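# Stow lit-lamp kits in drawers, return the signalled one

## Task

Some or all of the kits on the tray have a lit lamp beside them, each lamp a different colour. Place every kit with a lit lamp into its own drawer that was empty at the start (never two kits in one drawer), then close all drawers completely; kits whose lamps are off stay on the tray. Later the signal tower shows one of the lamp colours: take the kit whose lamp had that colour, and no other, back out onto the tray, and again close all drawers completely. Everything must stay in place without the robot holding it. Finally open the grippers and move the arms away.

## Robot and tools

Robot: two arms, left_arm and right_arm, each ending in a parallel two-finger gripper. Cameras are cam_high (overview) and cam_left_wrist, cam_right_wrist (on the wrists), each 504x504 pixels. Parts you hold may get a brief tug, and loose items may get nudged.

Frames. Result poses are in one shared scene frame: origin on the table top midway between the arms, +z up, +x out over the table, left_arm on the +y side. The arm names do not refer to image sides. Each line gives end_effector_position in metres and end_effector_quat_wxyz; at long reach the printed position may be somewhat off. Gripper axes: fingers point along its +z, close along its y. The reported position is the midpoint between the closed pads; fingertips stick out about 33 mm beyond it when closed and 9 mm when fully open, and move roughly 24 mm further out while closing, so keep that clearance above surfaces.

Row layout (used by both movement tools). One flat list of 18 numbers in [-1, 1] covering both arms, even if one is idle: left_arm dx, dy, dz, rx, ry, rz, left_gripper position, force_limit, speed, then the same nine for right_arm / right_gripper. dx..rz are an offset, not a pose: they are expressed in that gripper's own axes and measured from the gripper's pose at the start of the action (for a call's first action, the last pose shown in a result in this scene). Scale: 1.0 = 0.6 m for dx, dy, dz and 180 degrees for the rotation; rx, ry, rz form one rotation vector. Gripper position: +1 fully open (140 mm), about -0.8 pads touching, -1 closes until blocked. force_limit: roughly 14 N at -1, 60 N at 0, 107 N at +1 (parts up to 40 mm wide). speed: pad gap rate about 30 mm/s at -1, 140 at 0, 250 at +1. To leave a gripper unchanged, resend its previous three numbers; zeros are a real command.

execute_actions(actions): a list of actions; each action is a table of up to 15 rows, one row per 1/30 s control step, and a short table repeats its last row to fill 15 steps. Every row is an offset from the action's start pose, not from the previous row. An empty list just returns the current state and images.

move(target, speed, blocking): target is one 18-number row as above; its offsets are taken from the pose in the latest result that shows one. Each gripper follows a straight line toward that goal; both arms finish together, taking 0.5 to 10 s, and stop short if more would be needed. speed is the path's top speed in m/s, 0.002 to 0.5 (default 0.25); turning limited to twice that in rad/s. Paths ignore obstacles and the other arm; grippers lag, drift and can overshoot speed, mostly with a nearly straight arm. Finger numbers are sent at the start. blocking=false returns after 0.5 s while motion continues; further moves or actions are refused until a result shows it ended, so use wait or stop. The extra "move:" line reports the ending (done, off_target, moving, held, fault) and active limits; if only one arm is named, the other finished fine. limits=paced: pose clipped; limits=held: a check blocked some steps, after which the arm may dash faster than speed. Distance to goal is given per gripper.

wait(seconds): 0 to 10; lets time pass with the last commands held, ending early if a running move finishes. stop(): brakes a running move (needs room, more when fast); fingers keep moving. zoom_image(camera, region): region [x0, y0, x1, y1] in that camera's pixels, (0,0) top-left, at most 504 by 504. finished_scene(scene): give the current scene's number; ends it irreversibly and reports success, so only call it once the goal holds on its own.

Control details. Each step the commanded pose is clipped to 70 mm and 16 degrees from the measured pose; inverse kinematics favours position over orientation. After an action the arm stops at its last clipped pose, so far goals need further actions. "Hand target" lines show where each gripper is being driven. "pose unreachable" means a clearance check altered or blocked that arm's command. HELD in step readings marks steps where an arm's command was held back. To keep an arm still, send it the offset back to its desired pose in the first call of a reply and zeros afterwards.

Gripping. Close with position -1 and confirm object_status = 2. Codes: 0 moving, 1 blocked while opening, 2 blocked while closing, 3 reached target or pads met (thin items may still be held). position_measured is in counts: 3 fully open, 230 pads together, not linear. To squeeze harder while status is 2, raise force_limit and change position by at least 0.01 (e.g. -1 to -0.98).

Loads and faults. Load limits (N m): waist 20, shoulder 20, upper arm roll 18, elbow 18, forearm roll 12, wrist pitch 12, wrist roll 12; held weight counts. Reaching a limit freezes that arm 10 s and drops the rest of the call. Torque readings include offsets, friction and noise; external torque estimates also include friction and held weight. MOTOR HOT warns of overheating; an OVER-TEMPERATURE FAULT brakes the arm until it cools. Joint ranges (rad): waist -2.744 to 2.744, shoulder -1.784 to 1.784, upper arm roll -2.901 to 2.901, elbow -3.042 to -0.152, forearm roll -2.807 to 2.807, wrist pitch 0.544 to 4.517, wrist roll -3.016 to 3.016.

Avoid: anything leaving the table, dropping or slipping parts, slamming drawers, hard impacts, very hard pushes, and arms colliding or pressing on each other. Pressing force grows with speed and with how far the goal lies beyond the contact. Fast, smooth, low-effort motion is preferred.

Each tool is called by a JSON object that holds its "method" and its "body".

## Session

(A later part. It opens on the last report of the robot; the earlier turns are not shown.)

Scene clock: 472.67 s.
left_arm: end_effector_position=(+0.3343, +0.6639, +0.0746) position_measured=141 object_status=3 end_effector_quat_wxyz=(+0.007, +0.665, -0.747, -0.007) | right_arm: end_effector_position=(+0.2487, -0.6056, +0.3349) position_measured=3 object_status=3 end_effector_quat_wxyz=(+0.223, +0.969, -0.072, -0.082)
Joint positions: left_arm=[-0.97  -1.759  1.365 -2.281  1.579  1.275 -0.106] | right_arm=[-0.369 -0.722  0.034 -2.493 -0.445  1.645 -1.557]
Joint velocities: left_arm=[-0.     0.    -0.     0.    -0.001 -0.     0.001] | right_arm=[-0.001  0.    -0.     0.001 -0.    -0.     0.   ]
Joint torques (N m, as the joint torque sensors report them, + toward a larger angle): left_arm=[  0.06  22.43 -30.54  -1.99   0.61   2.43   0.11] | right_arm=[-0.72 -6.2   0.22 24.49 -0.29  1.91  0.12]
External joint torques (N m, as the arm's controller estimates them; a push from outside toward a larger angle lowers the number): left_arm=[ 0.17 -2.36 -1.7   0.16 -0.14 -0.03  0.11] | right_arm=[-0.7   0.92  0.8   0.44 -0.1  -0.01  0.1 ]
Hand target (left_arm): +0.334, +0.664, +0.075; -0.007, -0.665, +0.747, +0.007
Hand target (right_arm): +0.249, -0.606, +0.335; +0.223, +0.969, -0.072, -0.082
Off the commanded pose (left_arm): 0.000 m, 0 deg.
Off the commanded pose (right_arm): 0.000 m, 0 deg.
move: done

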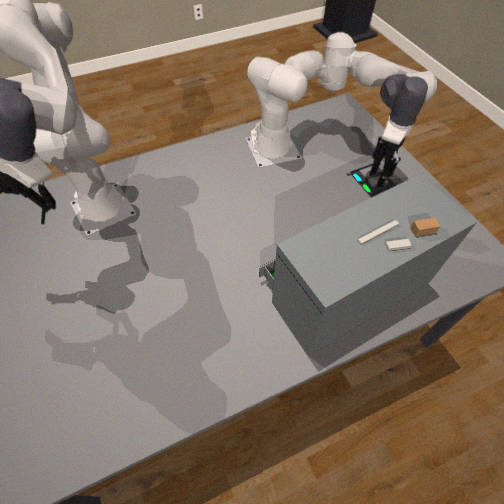

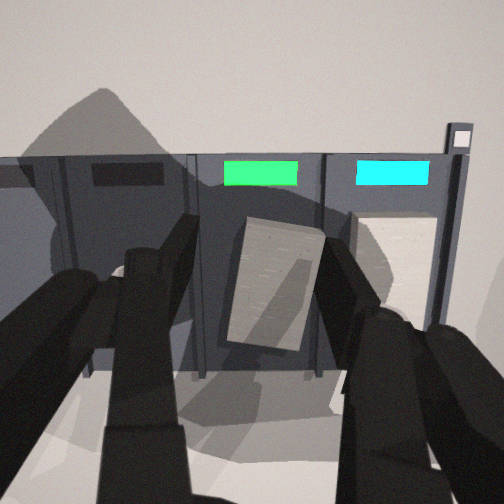

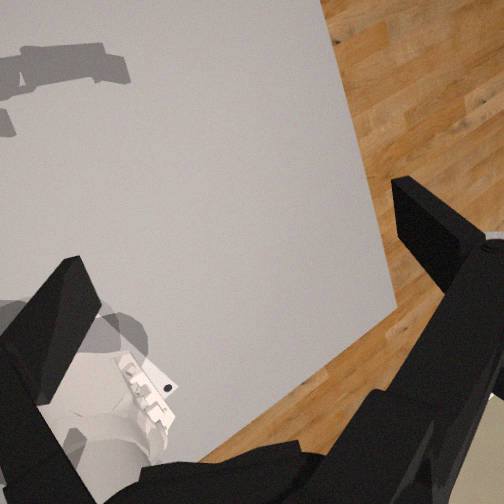

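{"method": "move", "body": {"target": [-0.008,0.014,0,0,0,0.055,-0.2,0,0,0,0,0,0,0,0,1,0,0], "speed": 0.1}}

{"method": "move", "body": {"target": [0,0,0.05,0,0,0,-0.2,0,0,0,0,0,0,0,0,1,0,0], "speed": 0.02}}

Scene clock: 476.07 s.
left_arm: end_effector_position=(+0.3275, +0.6704, +0.0747) position_measured=154 object_status=3 end_effector_quat_wxyz=(-0.007, -0.603, +0.798, +0.006) | right_arm: end_effector_position=(+0.2487, -0.6056, +0.3349) position_measured=3 object_status=3 end_effector_quat_wxyz=(+0.223, +0.969, -0.072, -0.082)
Joint positions: left_arm=[-0.947 -1.759  1.365 -2.286  1.579  1.275  0.071] | right_arm=[-0.369 -0.722  0.034 -2.493 -0.445  1.645 -1.557]
Joint velocities: left_arm=[ 0.001 -0.001  0.    -0.001 -0.001 -0.     0.029] | right_arm=[-0.     0.001 -0.002 -0.    -0.     0.002  0.   ]
Joint torques (N m, as the joint torque sensors report them, + toward a larger angle): left_arm=[  3.13  21.35 -29.93  -3.44   0.24   2.29   0.32] | right_arm=[-0.46 -6.33  0.54 24.37 -0.33  1.93  0.15]
External joint torques (N m, as the arm's controller estimates them; a push from outside toward a larger angle lowers the number): left_arm=[ 3.23 -3.27 -1.24 -1.33 -0.51 -0.15  0.32] | right_arm=[-0.44  0.73  1.14  0.36 -0.14  0.01  0.13]
Hand target (left_arm): +0.326, +0.670, +0.074; -0.007, -0.598, +0.802, +0.006
Hand target (right_arm): +0.249, -0.606, +0.335; +0.223, +0.969, -0.072, -0.082
Off the commanded pose (left_arm): 0.001 m, 1 deg.
Off the commanded pose (right_arm): 0.000 m, 0 deg.
move: done

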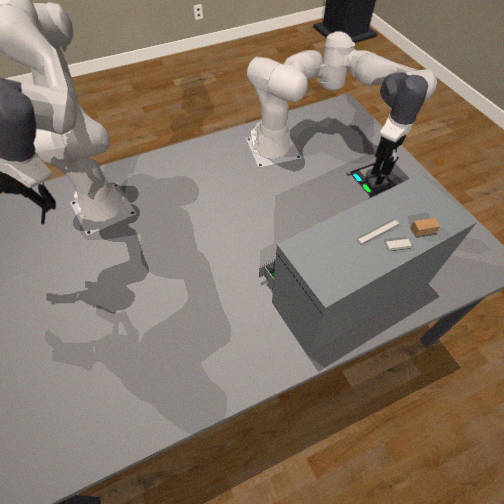

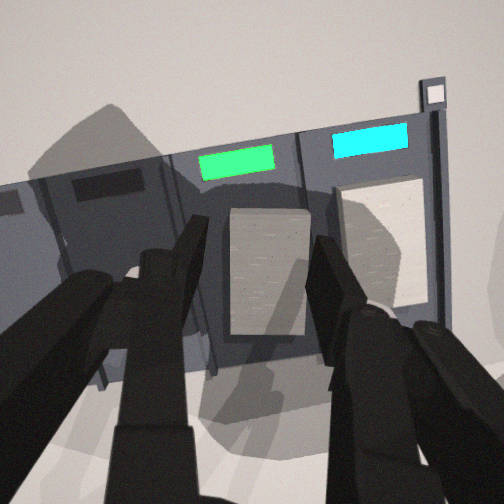

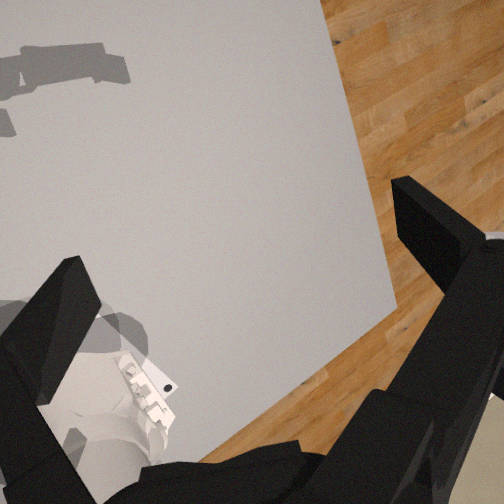

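Scene clock: 477.80 s.
left_arm: end_effector_position=(+0.3262, +0.6699, +0.0534) position_measured=154 object_status=3 end_effector_quat_wxyz=(-0.005, -0.605, +0.797, +0.007) | right_arm: end_effector_position=(+0.2487, -0.6056, +0.3349) position_measured=3 object_status=3 end_effector_quat_wxyz=(+0.223, +0.969, -0.072, -0.082)
Joint positions: left_arm=[-0.925 -1.771  1.415 -2.305  1.619  1.306  0.072] | right_arm=[-0.369 -0.722  0.034 -2.493 -0.445  1.645 -1.557]
Joint velocities: left_arm=[ 0.003  0.001  0.002 -0.002  0.     0.003 -0.001] | right_arm=[ 0.001  0.    -0.     0.001  0.001 -0.001  0.   ]
Joint torques (N m, as the joint torque sensors report them, + toward a larger angle): left_arm=[  0.97  20.98 -18.31  -1.04   3.93   3.99   0.52] | right_arm=[-0.34 -6.4   0.53 24.13 -0.29  1.92  0.12]
External joint torques (N m, as the arm's controller estimates them; a push from outside toward a larger angle lowers the number): left_arm=[ 1.08 -3.02 10.43  1.73  3.17  1.53  0.52] | right_arm=[-0.37  0.7   1.04  0.07 -0.11  0.    0.1 ]
Hand target (left_arm): +0.327, +0.670, +0.044; -0.007, -0.603, +0.798, +0.007
Hand target (right_arm): +0.249, -0.606, +0.335; +0.223, +0.969, -0.072, -0.082
Off the commanded pose (left_arm): 0.009 m, 0 deg.
Off the commanded pose (right_arm): 0.000 m, 0 deg.
joint sent to its limit (left arm) — the command would take joint 2 (shoulder) past its lower limit, so that joint was sent only as far as its limit.
move: off_target (left_arm)

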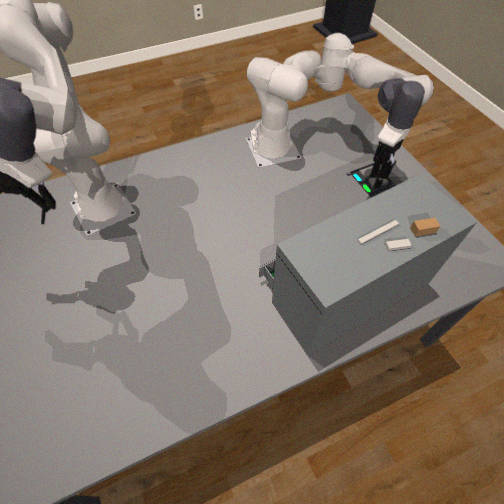

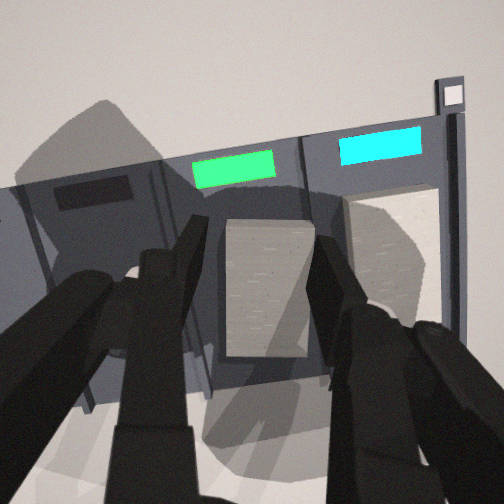

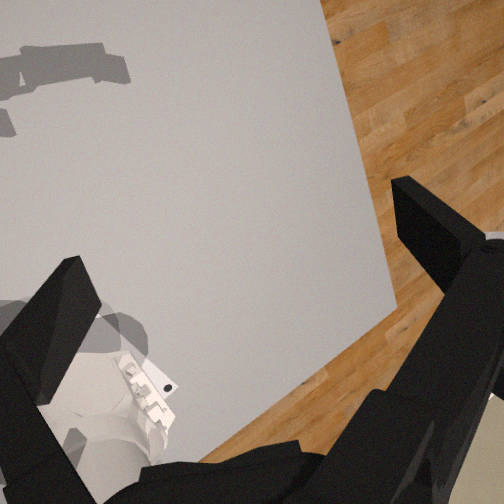

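{"method": "move", "body": {"target": [0,0.012,-0.008,0,0,0,-0.2,0,0,0,0,0,0,0,0,1,0,0], "speed": 0.02}}

{"method": "move", "body": {"target": [0,0,0.018,0,0,0,-0.2,0,0,0,0,0,0,0,0,1,0,0], "speed": 0.015}}

Scene clock: 479.97 s.
left_arm: end_effector_position=(+0.3212, +0.6730, +0.0574) position_measured=154 object_status=3 end_effector_quat_wxyz=(-0.004, -0.607, +0.795, +0.006) | right_arm: end_effector_position=(+0.2487, -0.6056, +0.3349) position_measured=3 object_status=3 end_effector_quat_wxyz=(+0.223, +0.969, -0.072, -0.082)
Joint positions: left_arm=[-0.909 -1.771  1.407 -2.313  1.614  1.301  0.074] | right_arm=[-0.369 -0.722  0.034 -2.493 -0.445  1.645 -1.557]
Joint velocities: left_arm=[ 0.001 -0.001  0.    -0.003 -0.003 -0.004  0.004] | right_arm=[ 0.     0.001 -0.     0.     0.001  0.001  0.002]
Joint torques (N m, as the joint torque sensors report them, + toward a larger angle): left_arm=[  2.58  21.86 -31.25  -3.82  -0.45   2.04   0.24] | right_arm=[-0.34 -6.3   0.39 24.29 -0.27  1.91  0.12]
External joint torques (N m, as the arm's controller estimates them; a push from outside toward a larger angle lowers the number): left_arm=[ 2.64 -1.93 -2.7  -1.23 -1.23 -0.42  0.24] | right_arm=[-0.31  0.77  0.98  0.26 -0.08 -0.01  0.1 ]
Hand target (left_arm): +0.319, +0.672, +0.058; -0.005, -0.605, +0.796, +0.007
Hand target (right_arm): +0.249, -0.606, +0.335; +0.223, +0.969, -0.072, -0.082
Off the commanded pose (left_arm): 0.002 m, 0 deg.
Off the commanded pose (right_arm): 0.000 m, 0 deg.
move: done

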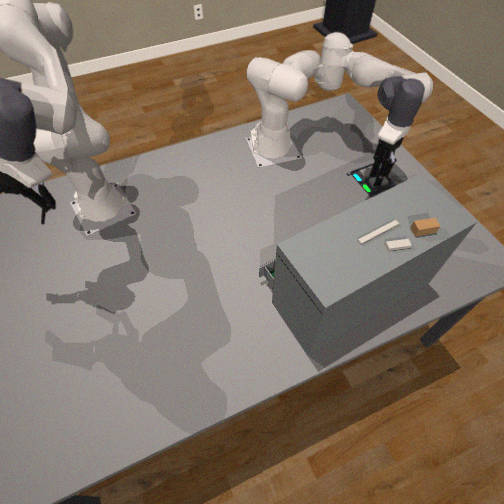

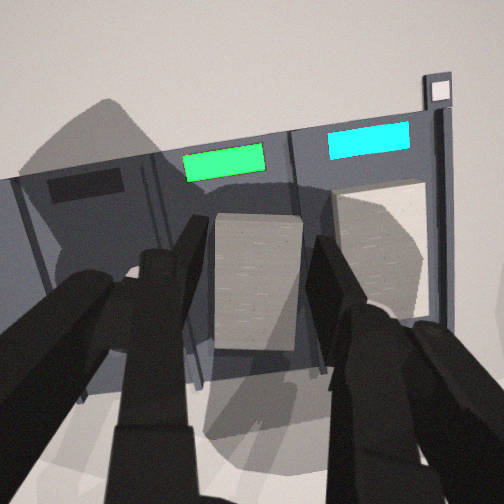

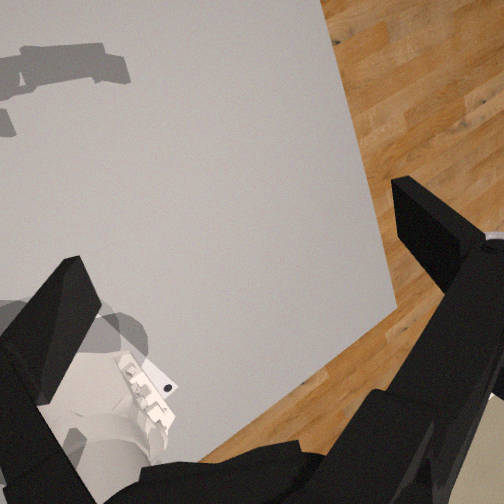

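Scene clock: 480.90 s.
left_arm: end_effector_position=(+0.3199, +0.6725, +0.0477) position_measured=154 object_status=3 end_effector_quat_wxyz=(-0.006, -0.608, +0.794, +0.007) | right_arm: end_effector_position=(+0.2487, -0.6056, +0.3349) position_measured=3 object_status=3 end_effector_quat_wxyz=(+0.223, +0.969, -0.072, -0.082)
Joint positions: left_arm=[-0.903 -1.772  1.43  -2.316  1.626  1.313  0.074] | right_arm=[-0.369 -0.722  0.034 -2.493 -0.445  1.645 -1.557]
Joint velocities: left_arm=[ 0.001  0.     0.    -0.002  0.     0.001 -0.   ] | right_arm=[-0.     0.001  0.    -0.     0.001 -0.    -0.001]
Joint torques (N m, as the joint torque sensors report them, + toward a larger angle): left_arm=[  1.54  20.3  -28.31  -3.9    2.09   3.26   0.21] | right_arm=[-0.53 -6.36  0.49 24.39 -0.29  1.9   0.13]
External joint torques (N m, as the arm's controller estimates them; a push from outside toward a larger angle lowers the number): left_arm=[ 1.48 -3.41  0.44 -1.11  1.31  0.81  0.21] | right_arm=[-0.55  0.7   1.02  0.39 -0.11 -0.01  0.11]
Hand target (left_arm): +0.321, +0.673, +0.047; -0.004, -0.607, +0.795, +0.007
Hand target (right_arm): +0.249, -0.606, +0.335; +0.223, +0.969, -0.072, -0.082
Off the commanded pose (left_arm): 0.002 m, 0 deg.
Off the commanded pose (right_arm): 0.000 m, 0 deg.
joint sent to its limit (left arm) — the command would take joint 2 (shoulder) past its lower limit, so that joint was sent only as far as its limit.
move: done

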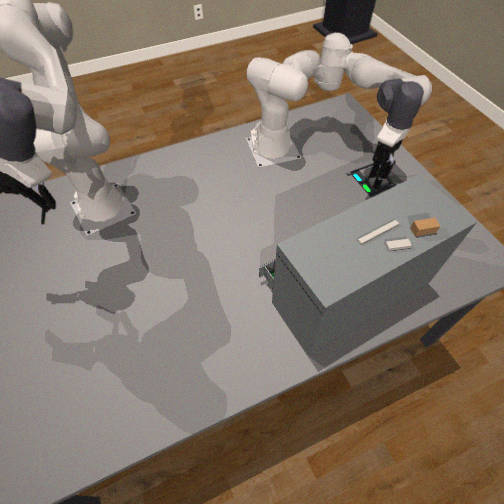

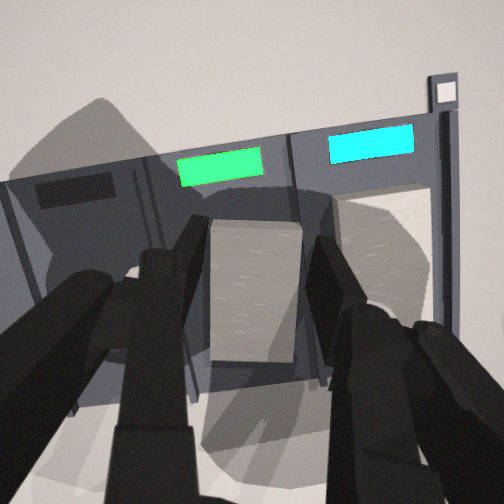

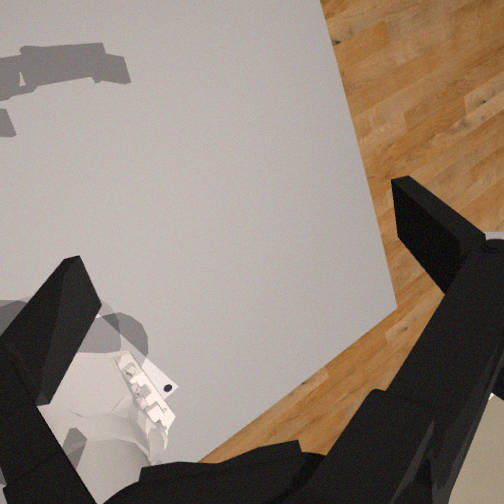

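{"method": "move", "body": {"target": [0,0,0,0,0,0,-1,0,-0.3,0,0,0,0,0,0,1,0,0]}}

{"method": "move", "body": {"target": [0,0,-0.3,0,0,0,-1,0,-0.3,0,0,0,0,0,0,1,0,0], "speed": 0.12}}

Scene clock: 482.77 s.
left_arm: end_effector_position=(+0.3207, +0.6728, +0.0489) position_measured=173 object_status=2 end_effector_quat_wxyz=(-0.005, -0.608, +0.794, +0.007) | right_arm: end_effector_position=(+0.2487, -0.6056, +0.3349) position_measured=3 object_status=3 end_effector_quat_wxyz=(+0.223, +0.969, -0.072, -0.082)
Joint positions: left_arm=[-0.903 -1.771  1.427 -2.316  1.626  1.315  0.074] | right_arm=[-0.369 -0.722  0.034 -2.493 -0.445  1.645 -1.557]
Joint velocities: left_arm=[-0.    -0.    -0.     0.     0.     0.001 -0.001] | right_arm=[ 0.001 -0.001  0.    -0.    -0.    -0.     0.   ]
Joint torques (N m, as the joint torque sensors report them, + toward a larger angle): left_arm=[  0.5   21.04 -27.73  -3.38   0.63   2.23   0.19] | right_arm=[-0.47 -6.57  0.15 24.39 -0.27  1.89  0.13]
External joint torques (N m, as the arm's controller estimates them; a push from outside toward a larger angle lowers the number): left_arm=[ 0.47 -2.64  0.98 -0.61 -0.15 -0.23  0.19] | right_arm=[-0.49  0.55  0.68  0.31 -0.08 -0.04  0.11]
Hand target (left_arm): +0.320, +0.672, +0.048; -0.006, -0.608, +0.794, +0.007
Hand target (right_arm): +0.249, -0.606, +0.335; +0.223, +0.969, -0.072, -0.082
Off the commanded pose (left_arm): 0.001 m, 0 deg.
Off the commanded pose (right_arm): 0.000 m, 0 deg.
move: done

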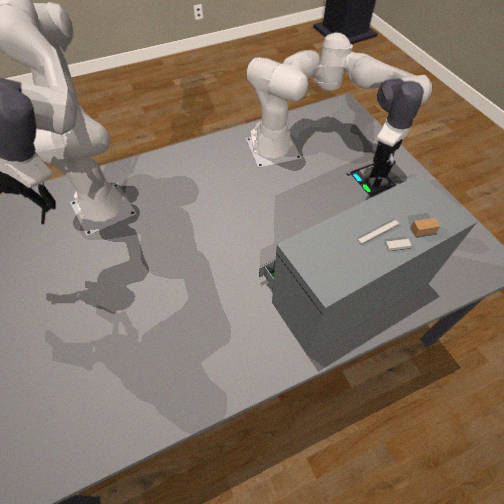

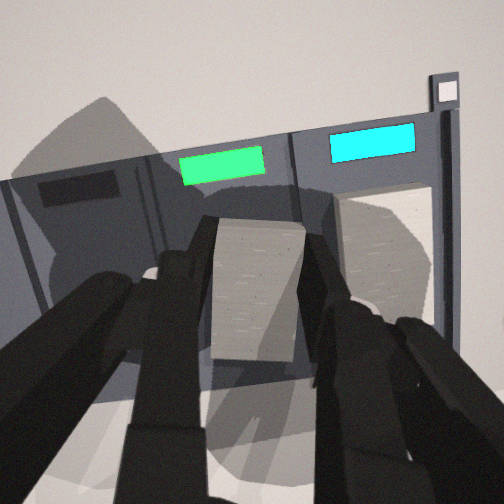

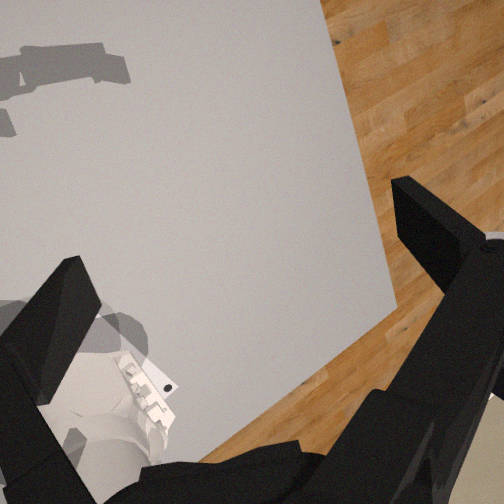

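Scene clock: 484.70 s.
left_arm: end_effector_position=(+0.3244, +0.6737, +0.2307) position_measured=173 object_status=2 end_effector_quat_wxyz=(-0.001, -0.607, +0.795, +0.003) | right_arm: end_effector_position=(+0.2487, -0.6056, +0.3349) position_measured=3 object_status=3 end_effector_quat_wxyz=(+0.223, +0.969, -0.072, -0.082)
Joint positions: left_arm=[-1.037 -1.566  1.074 -2.125  1.291  1.151  0.053] | right_arm=[-0.369 -0.722  0.034 -2.493 -0.445  1.645 -1.557]
Joint velocities: left_arm=[ 0.     0.004  0.     0.001 -0.011 -0.007  0.   ] | right_arm=[-0.001  0.    -0.001 -0.001  0.001 -0.001  0.001]
Joint torques (N m, as the joint torque sensors report them, + toward a larger angle): left_arm=[ -1.    25.72 -29.74   4.92  -0.53   2.07  -0.1 ] | right_arm=[-0.43 -6.4   0.62 24.34 -0.27  1.91  0.1 ]
External joint torques (N m, as the arm's controller estimates them; a push from outside toward a larger angle lowers the number): left_arm=[-1.   -1.76 -1.95  1.51 -1.27 -0.41 -0.1 ] | right_arm=[-0.43  0.63  1.19  0.38 -0.09  0.01  0.08]
Hand target (left_arm): +0.324, +0.672, +0.231; -0.003, -0.607, +0.794, +0.003
Hand target (right_arm): +0.249, -0.606, +0.335; +0.223, +0.969, -0.072, -0.082
Off the commanded pose (left_arm): 0.003 m, 1 deg.
Off the commanded pose (right_arm): 0.000 m, 0 deg.
move: done

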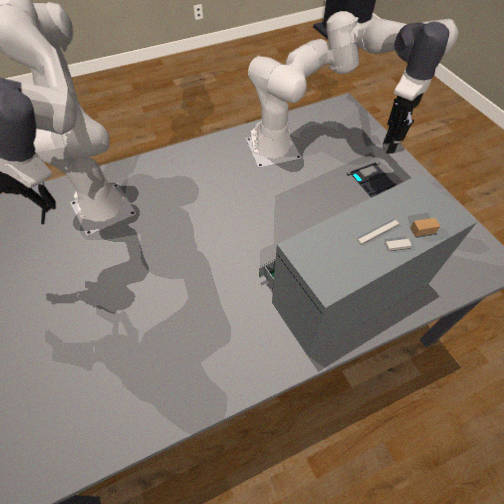

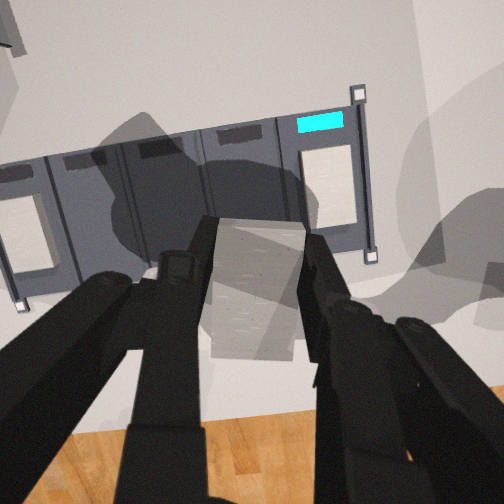

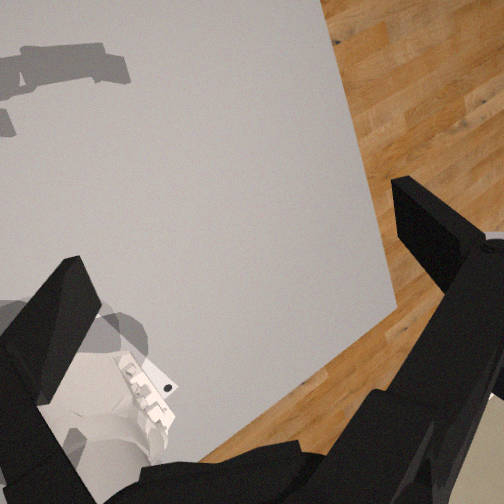

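{"method": "move", "body": {"target": [0.436,-0.423,0,0,0,0.377,-1,0,-0.3,0,0,0,0,0,0,1,0,0], "speed": 0.25}}

{"method": "move", "body": {"target": [-0.05,0,0.1,0,-0.05,0,-1,0,-0.3,0,0,0,0,0,0,1,0,0], "speed": 0.08}}

Scene clock: 490.63 s.
left_arm: end_effector_position=(+0.4970, +0.3464, +0.2377) position_measured=173 object_status=2 end_effector_quat_wxyz=(+0.004, -0.065, +0.998, -0.004) | right_arm: end_effector_position=(+0.2487, -0.6056, +0.3349) position_measured=3 object_status=3 end_effector_quat_wxyz=(+0.223, +0.969, -0.072, -0.082)
Joint positions: left_arm=[-1.879 -1.518  1.113 -1.915  1.355  1.174  0.597] | right_arm=[-0.369 -0.722  0.034 -2.493 -0.445  1.645 -1.557]
Joint velocities: left_arm=[ 0.    -0.    -0.     0.001 -0.001  0.     0.029] | right_arm=[ 0.001 -0.001  0.002 -0.001 -0.001  0.     0.002]
Joint torques (N m, as the joint torque sensors report them, + toward a larger angle): left_arm=[ -0.61  29.27 -30.42   3.55   1.55   2.35   0.3 ] | right_arm=[-0.67 -6.39  0.51 24.35 -0.29  1.88  0.16]
External joint torques (N m, as the arm's controller estimates them; a push from outside toward a larger angle lowers the number): left_arm=[-0.58 -2.57 -1.36  1.48  0.83 -0.14  0.3 ] | right_arm=[-0.72  0.81  0.99  0.26 -0.11 -0.04  0.14]
Hand target (left_arm): +0.498, +0.347, +0.238; +0.005, -0.060, +0.998, -0.003
Hand target (right_arm): +0.249, -0.606, +0.335; +0.223, +0.969, -0.072, -0.082
Off the commanded pose (left_arm): 0.013 m, 1 deg.
Off the commanded pose (right_arm): 0.000 m, 0 deg.
move: off_target (left_arm)

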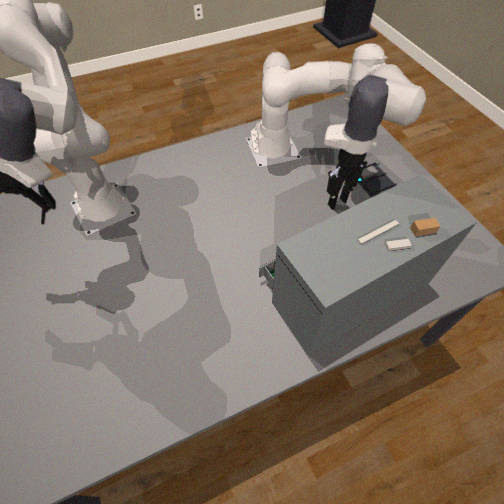

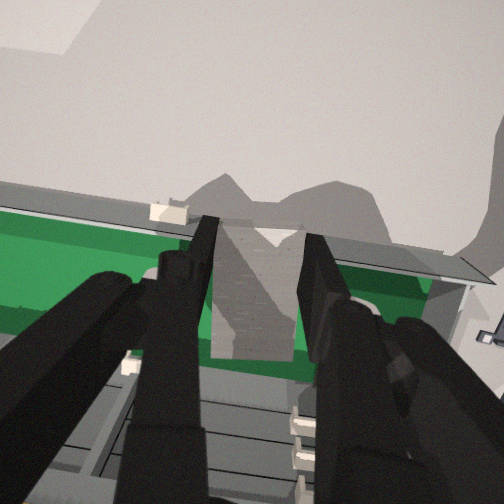

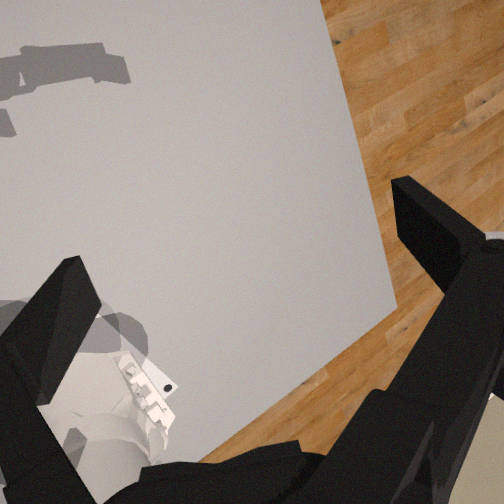

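Scene clock: 492.10 s.
left_arm: end_effector_position=(+0.5261, +0.3499, +0.1772) position_measured=173 object_status=2 end_effector_quat_wxyz=(+0.080, -0.064, +0.995, +0.002) | right_arm: end_effector_position=(+0.2487, -0.6056, +0.3349) position_measured=3 object_status=3 end_effector_quat_wxyz=(+0.223, +0.969, -0.072, -0.082)
Joint positions: left_arm=[-1.799 -1.633  1.206 -2.085  1.578  1.315  0.596] | right_arm=[-0.369 -0.722  0.034 -2.493 -0.445  1.645 -1.557]
Joint velocities: left_arm=[-0.001 -0.001  0.     0.001  0.008  0.01  -0.   ] | right_arm=[ 0.001 -0.     0.     0.001  0.001  0.001 -0.001]
Joint torques (N m, as the joint torque sensors report them, + toward a larger angle): left_arm=[  2.58  26.29 -31.4   -1.     2.15   3.08  -0.13] | right_arm=[-0.49 -6.49  0.45 24.43 -0.32  1.93  0.15]
External joint torques (N m, as the arm's controller estimates them; a push from outside toward a larger angle lowers the number): left_arm=[ 2.55 -3.15 -1.51 -1.54  1.03  0.42 -0.13] | right_arm=[-0.51  0.6   0.98  0.35 -0.14  0.    0.13]
Hand target (left_arm): +0.528, +0.350, +0.177; +0.083, -0.066, +0.994, +0.002
Hand target (right_arm): +0.249, -0.606, +0.335; +0.223, +0.969, -0.072, -0.082
Off the commanded pose (left_arm): 0.001 m, 0 deg.
Off the commanded pose (right_arm): 0.000 m, 0 deg.
move: done

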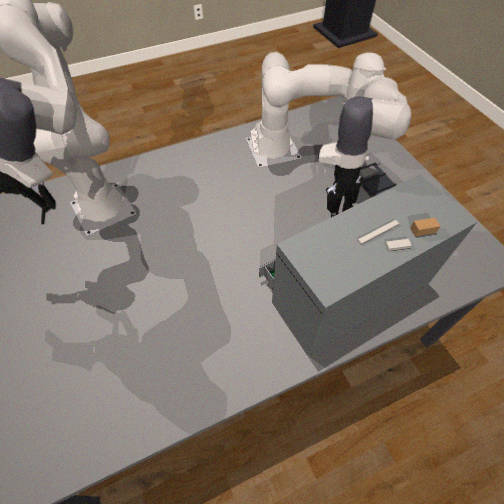

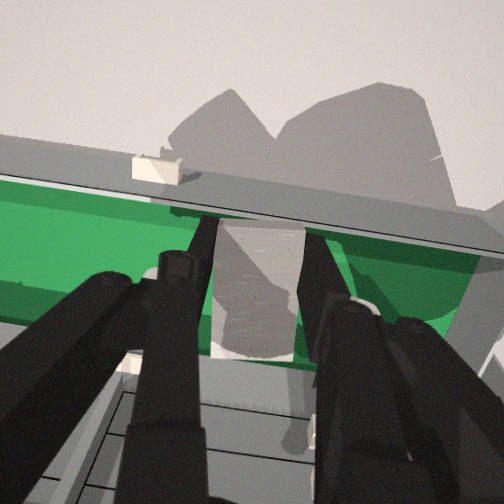

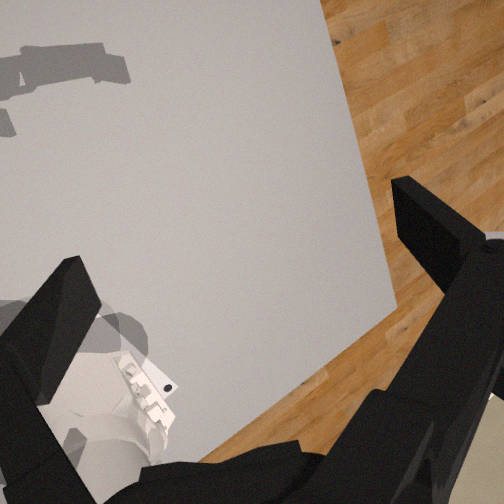

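{"method": "move", "body": {"target": [-0.046,0.01,0.078,0,0,0.045,-1,0,-0.3,0,0,0,0,0,0,1,0,0], "speed": 0.04}}

Scene clock: 496.10 s.
left_arm: end_effector_position=(+0.5572, +0.3599, +0.1349) position_measured=173 object_status=2 end_effector_quat_wxyz=(+0.077, +0.001, +0.997, +0.009) | right_arm: end_effector_position=(+0.2487, -0.6056, +0.3349) position_measured=3 object_status=3 end_effector_quat_wxyz=(+0.223, +0.969, -0.072, -0.082)
Joint positions: left_arm=[-1.823 -1.652  1.294 -2.014  1.652  1.379  0.779] | right_arm=[-0.369 -0.722  0.034 -2.493 -0.445  1.645 -1.557]
Joint velocities: left_arm=[-0.     0.001  0.002  0.001  0.     0.006  0.029] | right_arm=[-0.     0.     0.    -0.001 -0.001 -0.001  0.003]
Joint torques (N m, as the joint torque sensors report them, + toward a larger angle): left_arm=[ -1.14  28.27 -31.74  -0.16   2.07   3.29   0.34] | right_arm=[-0.45 -6.15  0.32 24.36 -0.27  1.91  0.13]
External joint torques (N m, as the arm's controller estimates them; a push from outside toward a larger angle lowers the number): left_arm=[-1.2  -2.87 -0.8   0.72  0.97  0.64  0.34] | right_arm=[-0.47  0.96  0.85  0.29 -0.09 -0.02  0.11]
Hand target (left_arm): +0.559, +0.359, +0.135; +0.079, +0.007, +0.997, +0.009
Hand target (right_arm): +0.249, -0.606, +0.335; +0.223, +0.969, -0.072, -0.082
Off the commanded pose (left_arm): 0.003 m, 1 deg.
Off the commanded pose (right_arm): 0.000 m, 0 deg.
move: done

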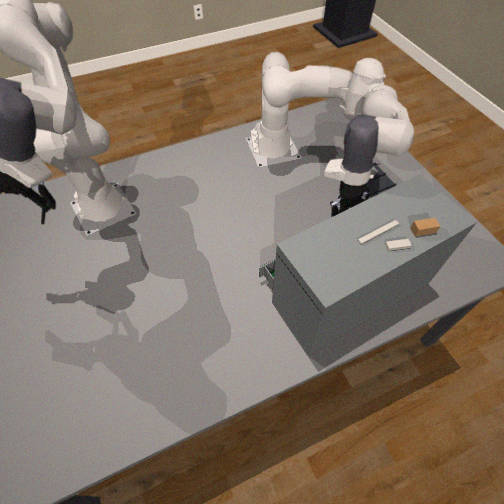

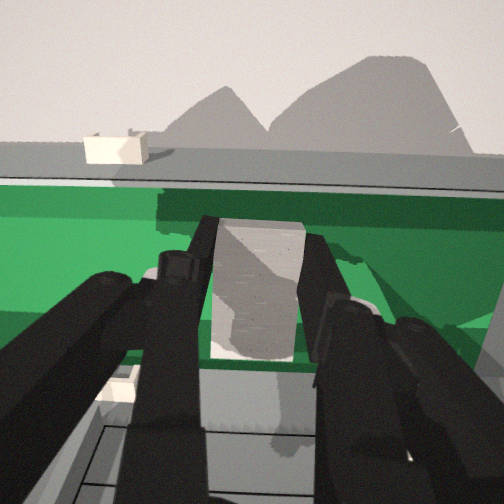

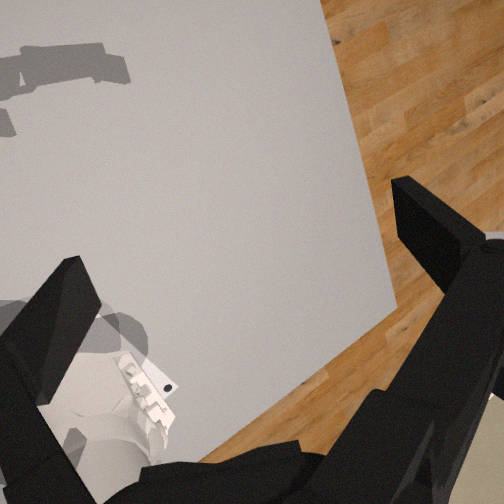

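{"method": "move", "body": {"target": [0.014,0,0.052,0,0,0,-1,0,-0.3,0,0,0,0,0,0,1,0,0], "speed": 0.015}}

Scene clock: 501.40 s.
left_arm: end_effector_position=(+0.5525, +0.3602, +0.1026) position_measured=173 object_status=2 end_effector_quat_wxyz=(+0.074, +0.004, +0.997, +0.010) | right_arm: end_effector_position=(+0.2487, -0.6056, +0.3349) position_measured=3 object_status=3 end_effector_quat_wxyz=(+0.223, +0.969, -0.072, -0.082)
Joint positions: left_arm=[-1.798 -1.685  1.349 -2.047  1.695  1.409  0.779] | right_arm=[-0.369 -0.722  0.034 -2.493 -0.445  1.645 -1.557]
Joint velocities: left_arm=[ 0.002 -0.     0.    -0.001  0.005  0.005 -0.003] | right_arm=[ 0.001  0.001 -0.001  0.    -0.     0.     0.001]
Joint torques (N m, as the joint torque sensors report them, + toward a larger angle): left_arm=[  1.82  26.78 -31.58  -3.23   1.96   3.11  -0.1 ] | right_arm=[-0.48 -6.63  0.33 24.25 -0.28  1.89  0.13]
External joint torques (N m, as the arm's controller estimates them; a push from outside toward a larger angle lowers the number): left_arm=[ 1.67 -3.51 -0.46 -1.58  0.86  0.48 -0.09] | right_arm=[-0.47  0.4   0.9   0.25 -0.1  -0.03  0.11]
Hand target (left_arm): +0.554, +0.361, +0.102; +0.076, +0.001, +0.997, +0.009
Hand target (right_arm): +0.249, -0.606, +0.335; +0.223, +0.969, -0.072, -0.082
Off the commanded pose (left_arm): 0.001 m, 0 deg.
Off the commanded pose (right_arm): 0.000 m, 0 deg.
move: done

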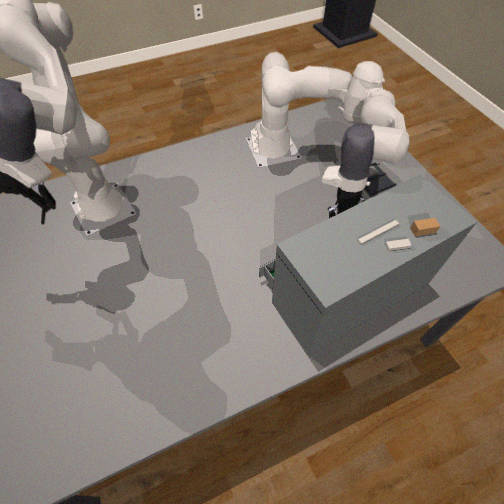

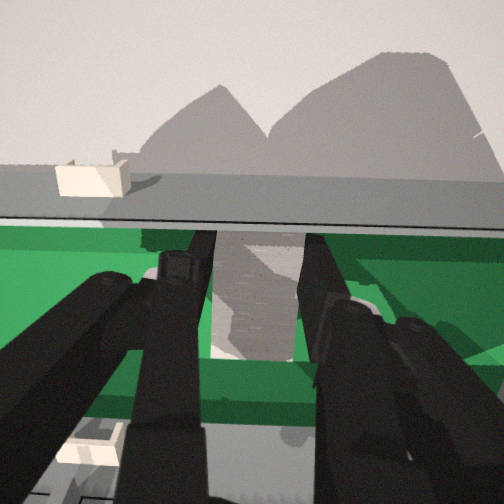

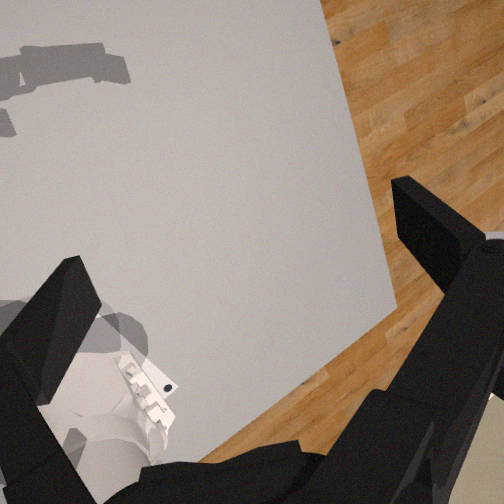

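Already inside, close to the front wall. Shift +X and lower.

{"method": "move", "body": {"target": [-0.018,0,0.017,0,0,0,-1,0,-0.3,0,0,0,0,0,0,1,0,0], "speed": 0.012}}

Scene clock: 503.63 s.
left_arm: end_effector_position=(+0.5622, +0.3605, +0.0942) position_measured=173 object_status=2 end_effector_quat_wxyz=(+0.071, +0.002, +0.997, +0.010) | right_arm: end_effector_position=(+0.2487, -0.6056, +0.3349) position_measured=3 object_status=3 end_effector_quat_wxyz=(+0.223, +0.969, -0.072, -0.082)
Joint positions: left_arm=[-1.82  -1.685  1.364 -2.011  1.706  1.422  0.787] | right_arm=[-0.369 -0.722  0.034 -2.493 -0.445  1.645 -1.557]
Joint velocities: left_arm=[-0.001  0.001  0.002  0.003  0.     0.005  0.006] | right_arm=[-0.001  0.001 -0.001 -0.001  0.001 -0.    -0.001]
Joint torques (N m, as the joint torque sensors report them, + toward a larger angle): left_arm=[ -1.08  28.1  -31.93  -0.57   2.11   3.13   0.26] | right_arm=[-0.35 -6.4   0.53 24.42 -0.27  1.88  0.12]
External joint torques (N m, as the arm's controller estimates them; a push from outside toward a larger angle lowers the number): left_arm=[-1.08 -3.09 -0.6   1.45  1.03  0.5   0.27] | right_arm=[-0.36  0.62  1.07  0.4  -0.09 -0.04  0.1 ]
Hand target (left_arm): +0.565, +0.360, +0.094; +0.074, +0.004, +0.997, +0.010
Hand target (right_arm): +0.249, -0.606, +0.335; +0.223, +0.969, -0.072, -0.082
Off the commanded pose (left_arm): 0.002 m, 0 deg.
Off the commanded pose (right_arm): 0.000 m, 0 deg.
move: done

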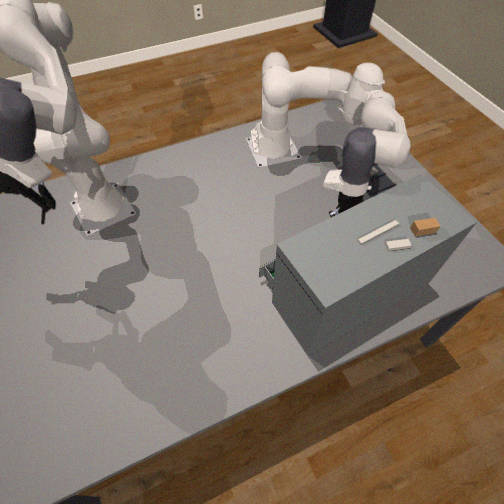

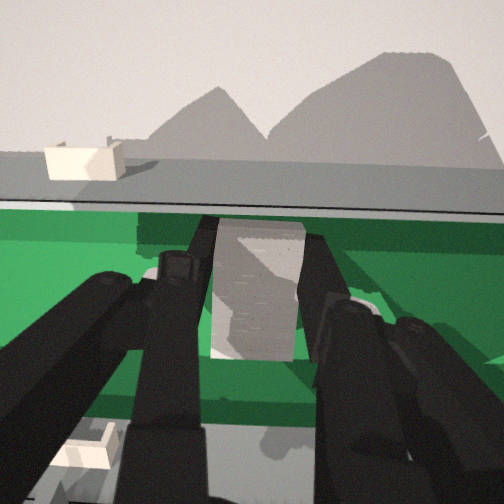

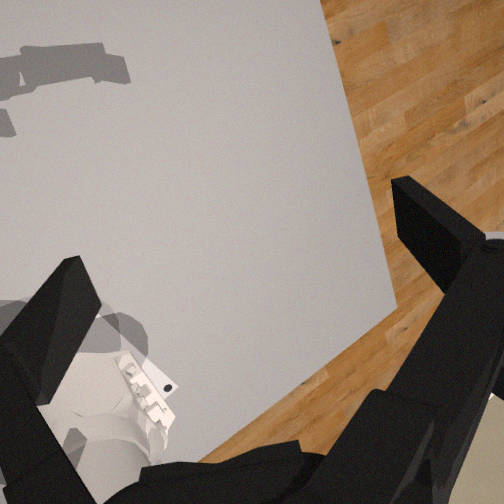

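{"method": "move", "body": {"target": [0.002,0,0.018,0,0,0,-1,0,-0.3,0,0,0,0,0,0,1,0,0], "speed": 0.012}}

Scene clock: 505.50 s.
left_arm: end_effector_position=(+0.5624, +0.3600, +0.0861) position_measured=173 object_status=2 end_effector_quat_wxyz=(+0.071, +0.003, +0.997, +0.010) | right_arm: end_effector_position=(+0.2487, -0.6056, +0.3349) position_measured=3 object_status=3 end_effector_quat_wxyz=(+0.223, +0.969, -0.072, -0.082)
Joint positions: left_arm=[-1.817 -1.691  1.379 -2.013  1.715  1.433  0.789] | right_arm=[-0.369 -0.722  0.034 -2.493 -0.445  1.645 -1.557]
Joint velocities: left_arm=[ 0.002  0.     0.001 -0.001  0.001  0.006 -0.001] | right_arm=[ 0.001  0.    -0.     0.     0.001 -0.     0.   ]
Joint torques (N m, as the joint torque sensors report them, + toward a larger angle): left_arm=[  2.01  26.21 -30.32  -3.2    2.22   2.95  -0.01] | right_arm=[-0.5  -6.46  0.42 24.49 -0.28  1.92  0.13]
External joint torques (N m, as the arm's controller estimates them; a push from outside toward a larger angle lowers the number): left_arm=[ 1.95 -4.89  1.13 -1.03  1.14  0.31 -0.01] | right_arm=[-0.52  0.63  0.97  0.43 -0.1   0.    0.11]
Hand target (left_arm): +0.563, +0.361, +0.083; +0.071, +0.002, +0.997, +0.010
Hand target (right_arm): +0.249, -0.606, +0.335; +0.223, +0.969, -0.072, -0.082
Off the commanded pose (left_arm): 0.003 m, 0 deg.
Off the commanded pose (right_arm): 0.000 m, 0 deg.
move: done

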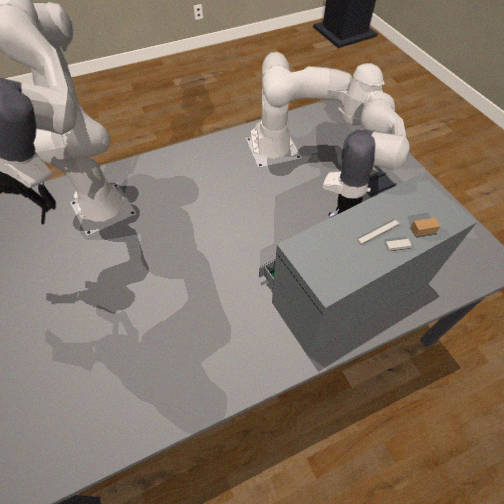

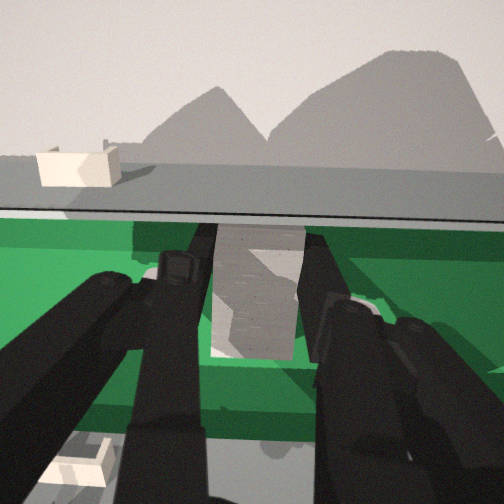

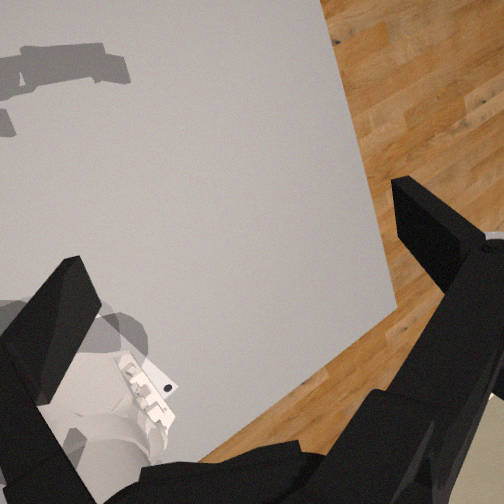

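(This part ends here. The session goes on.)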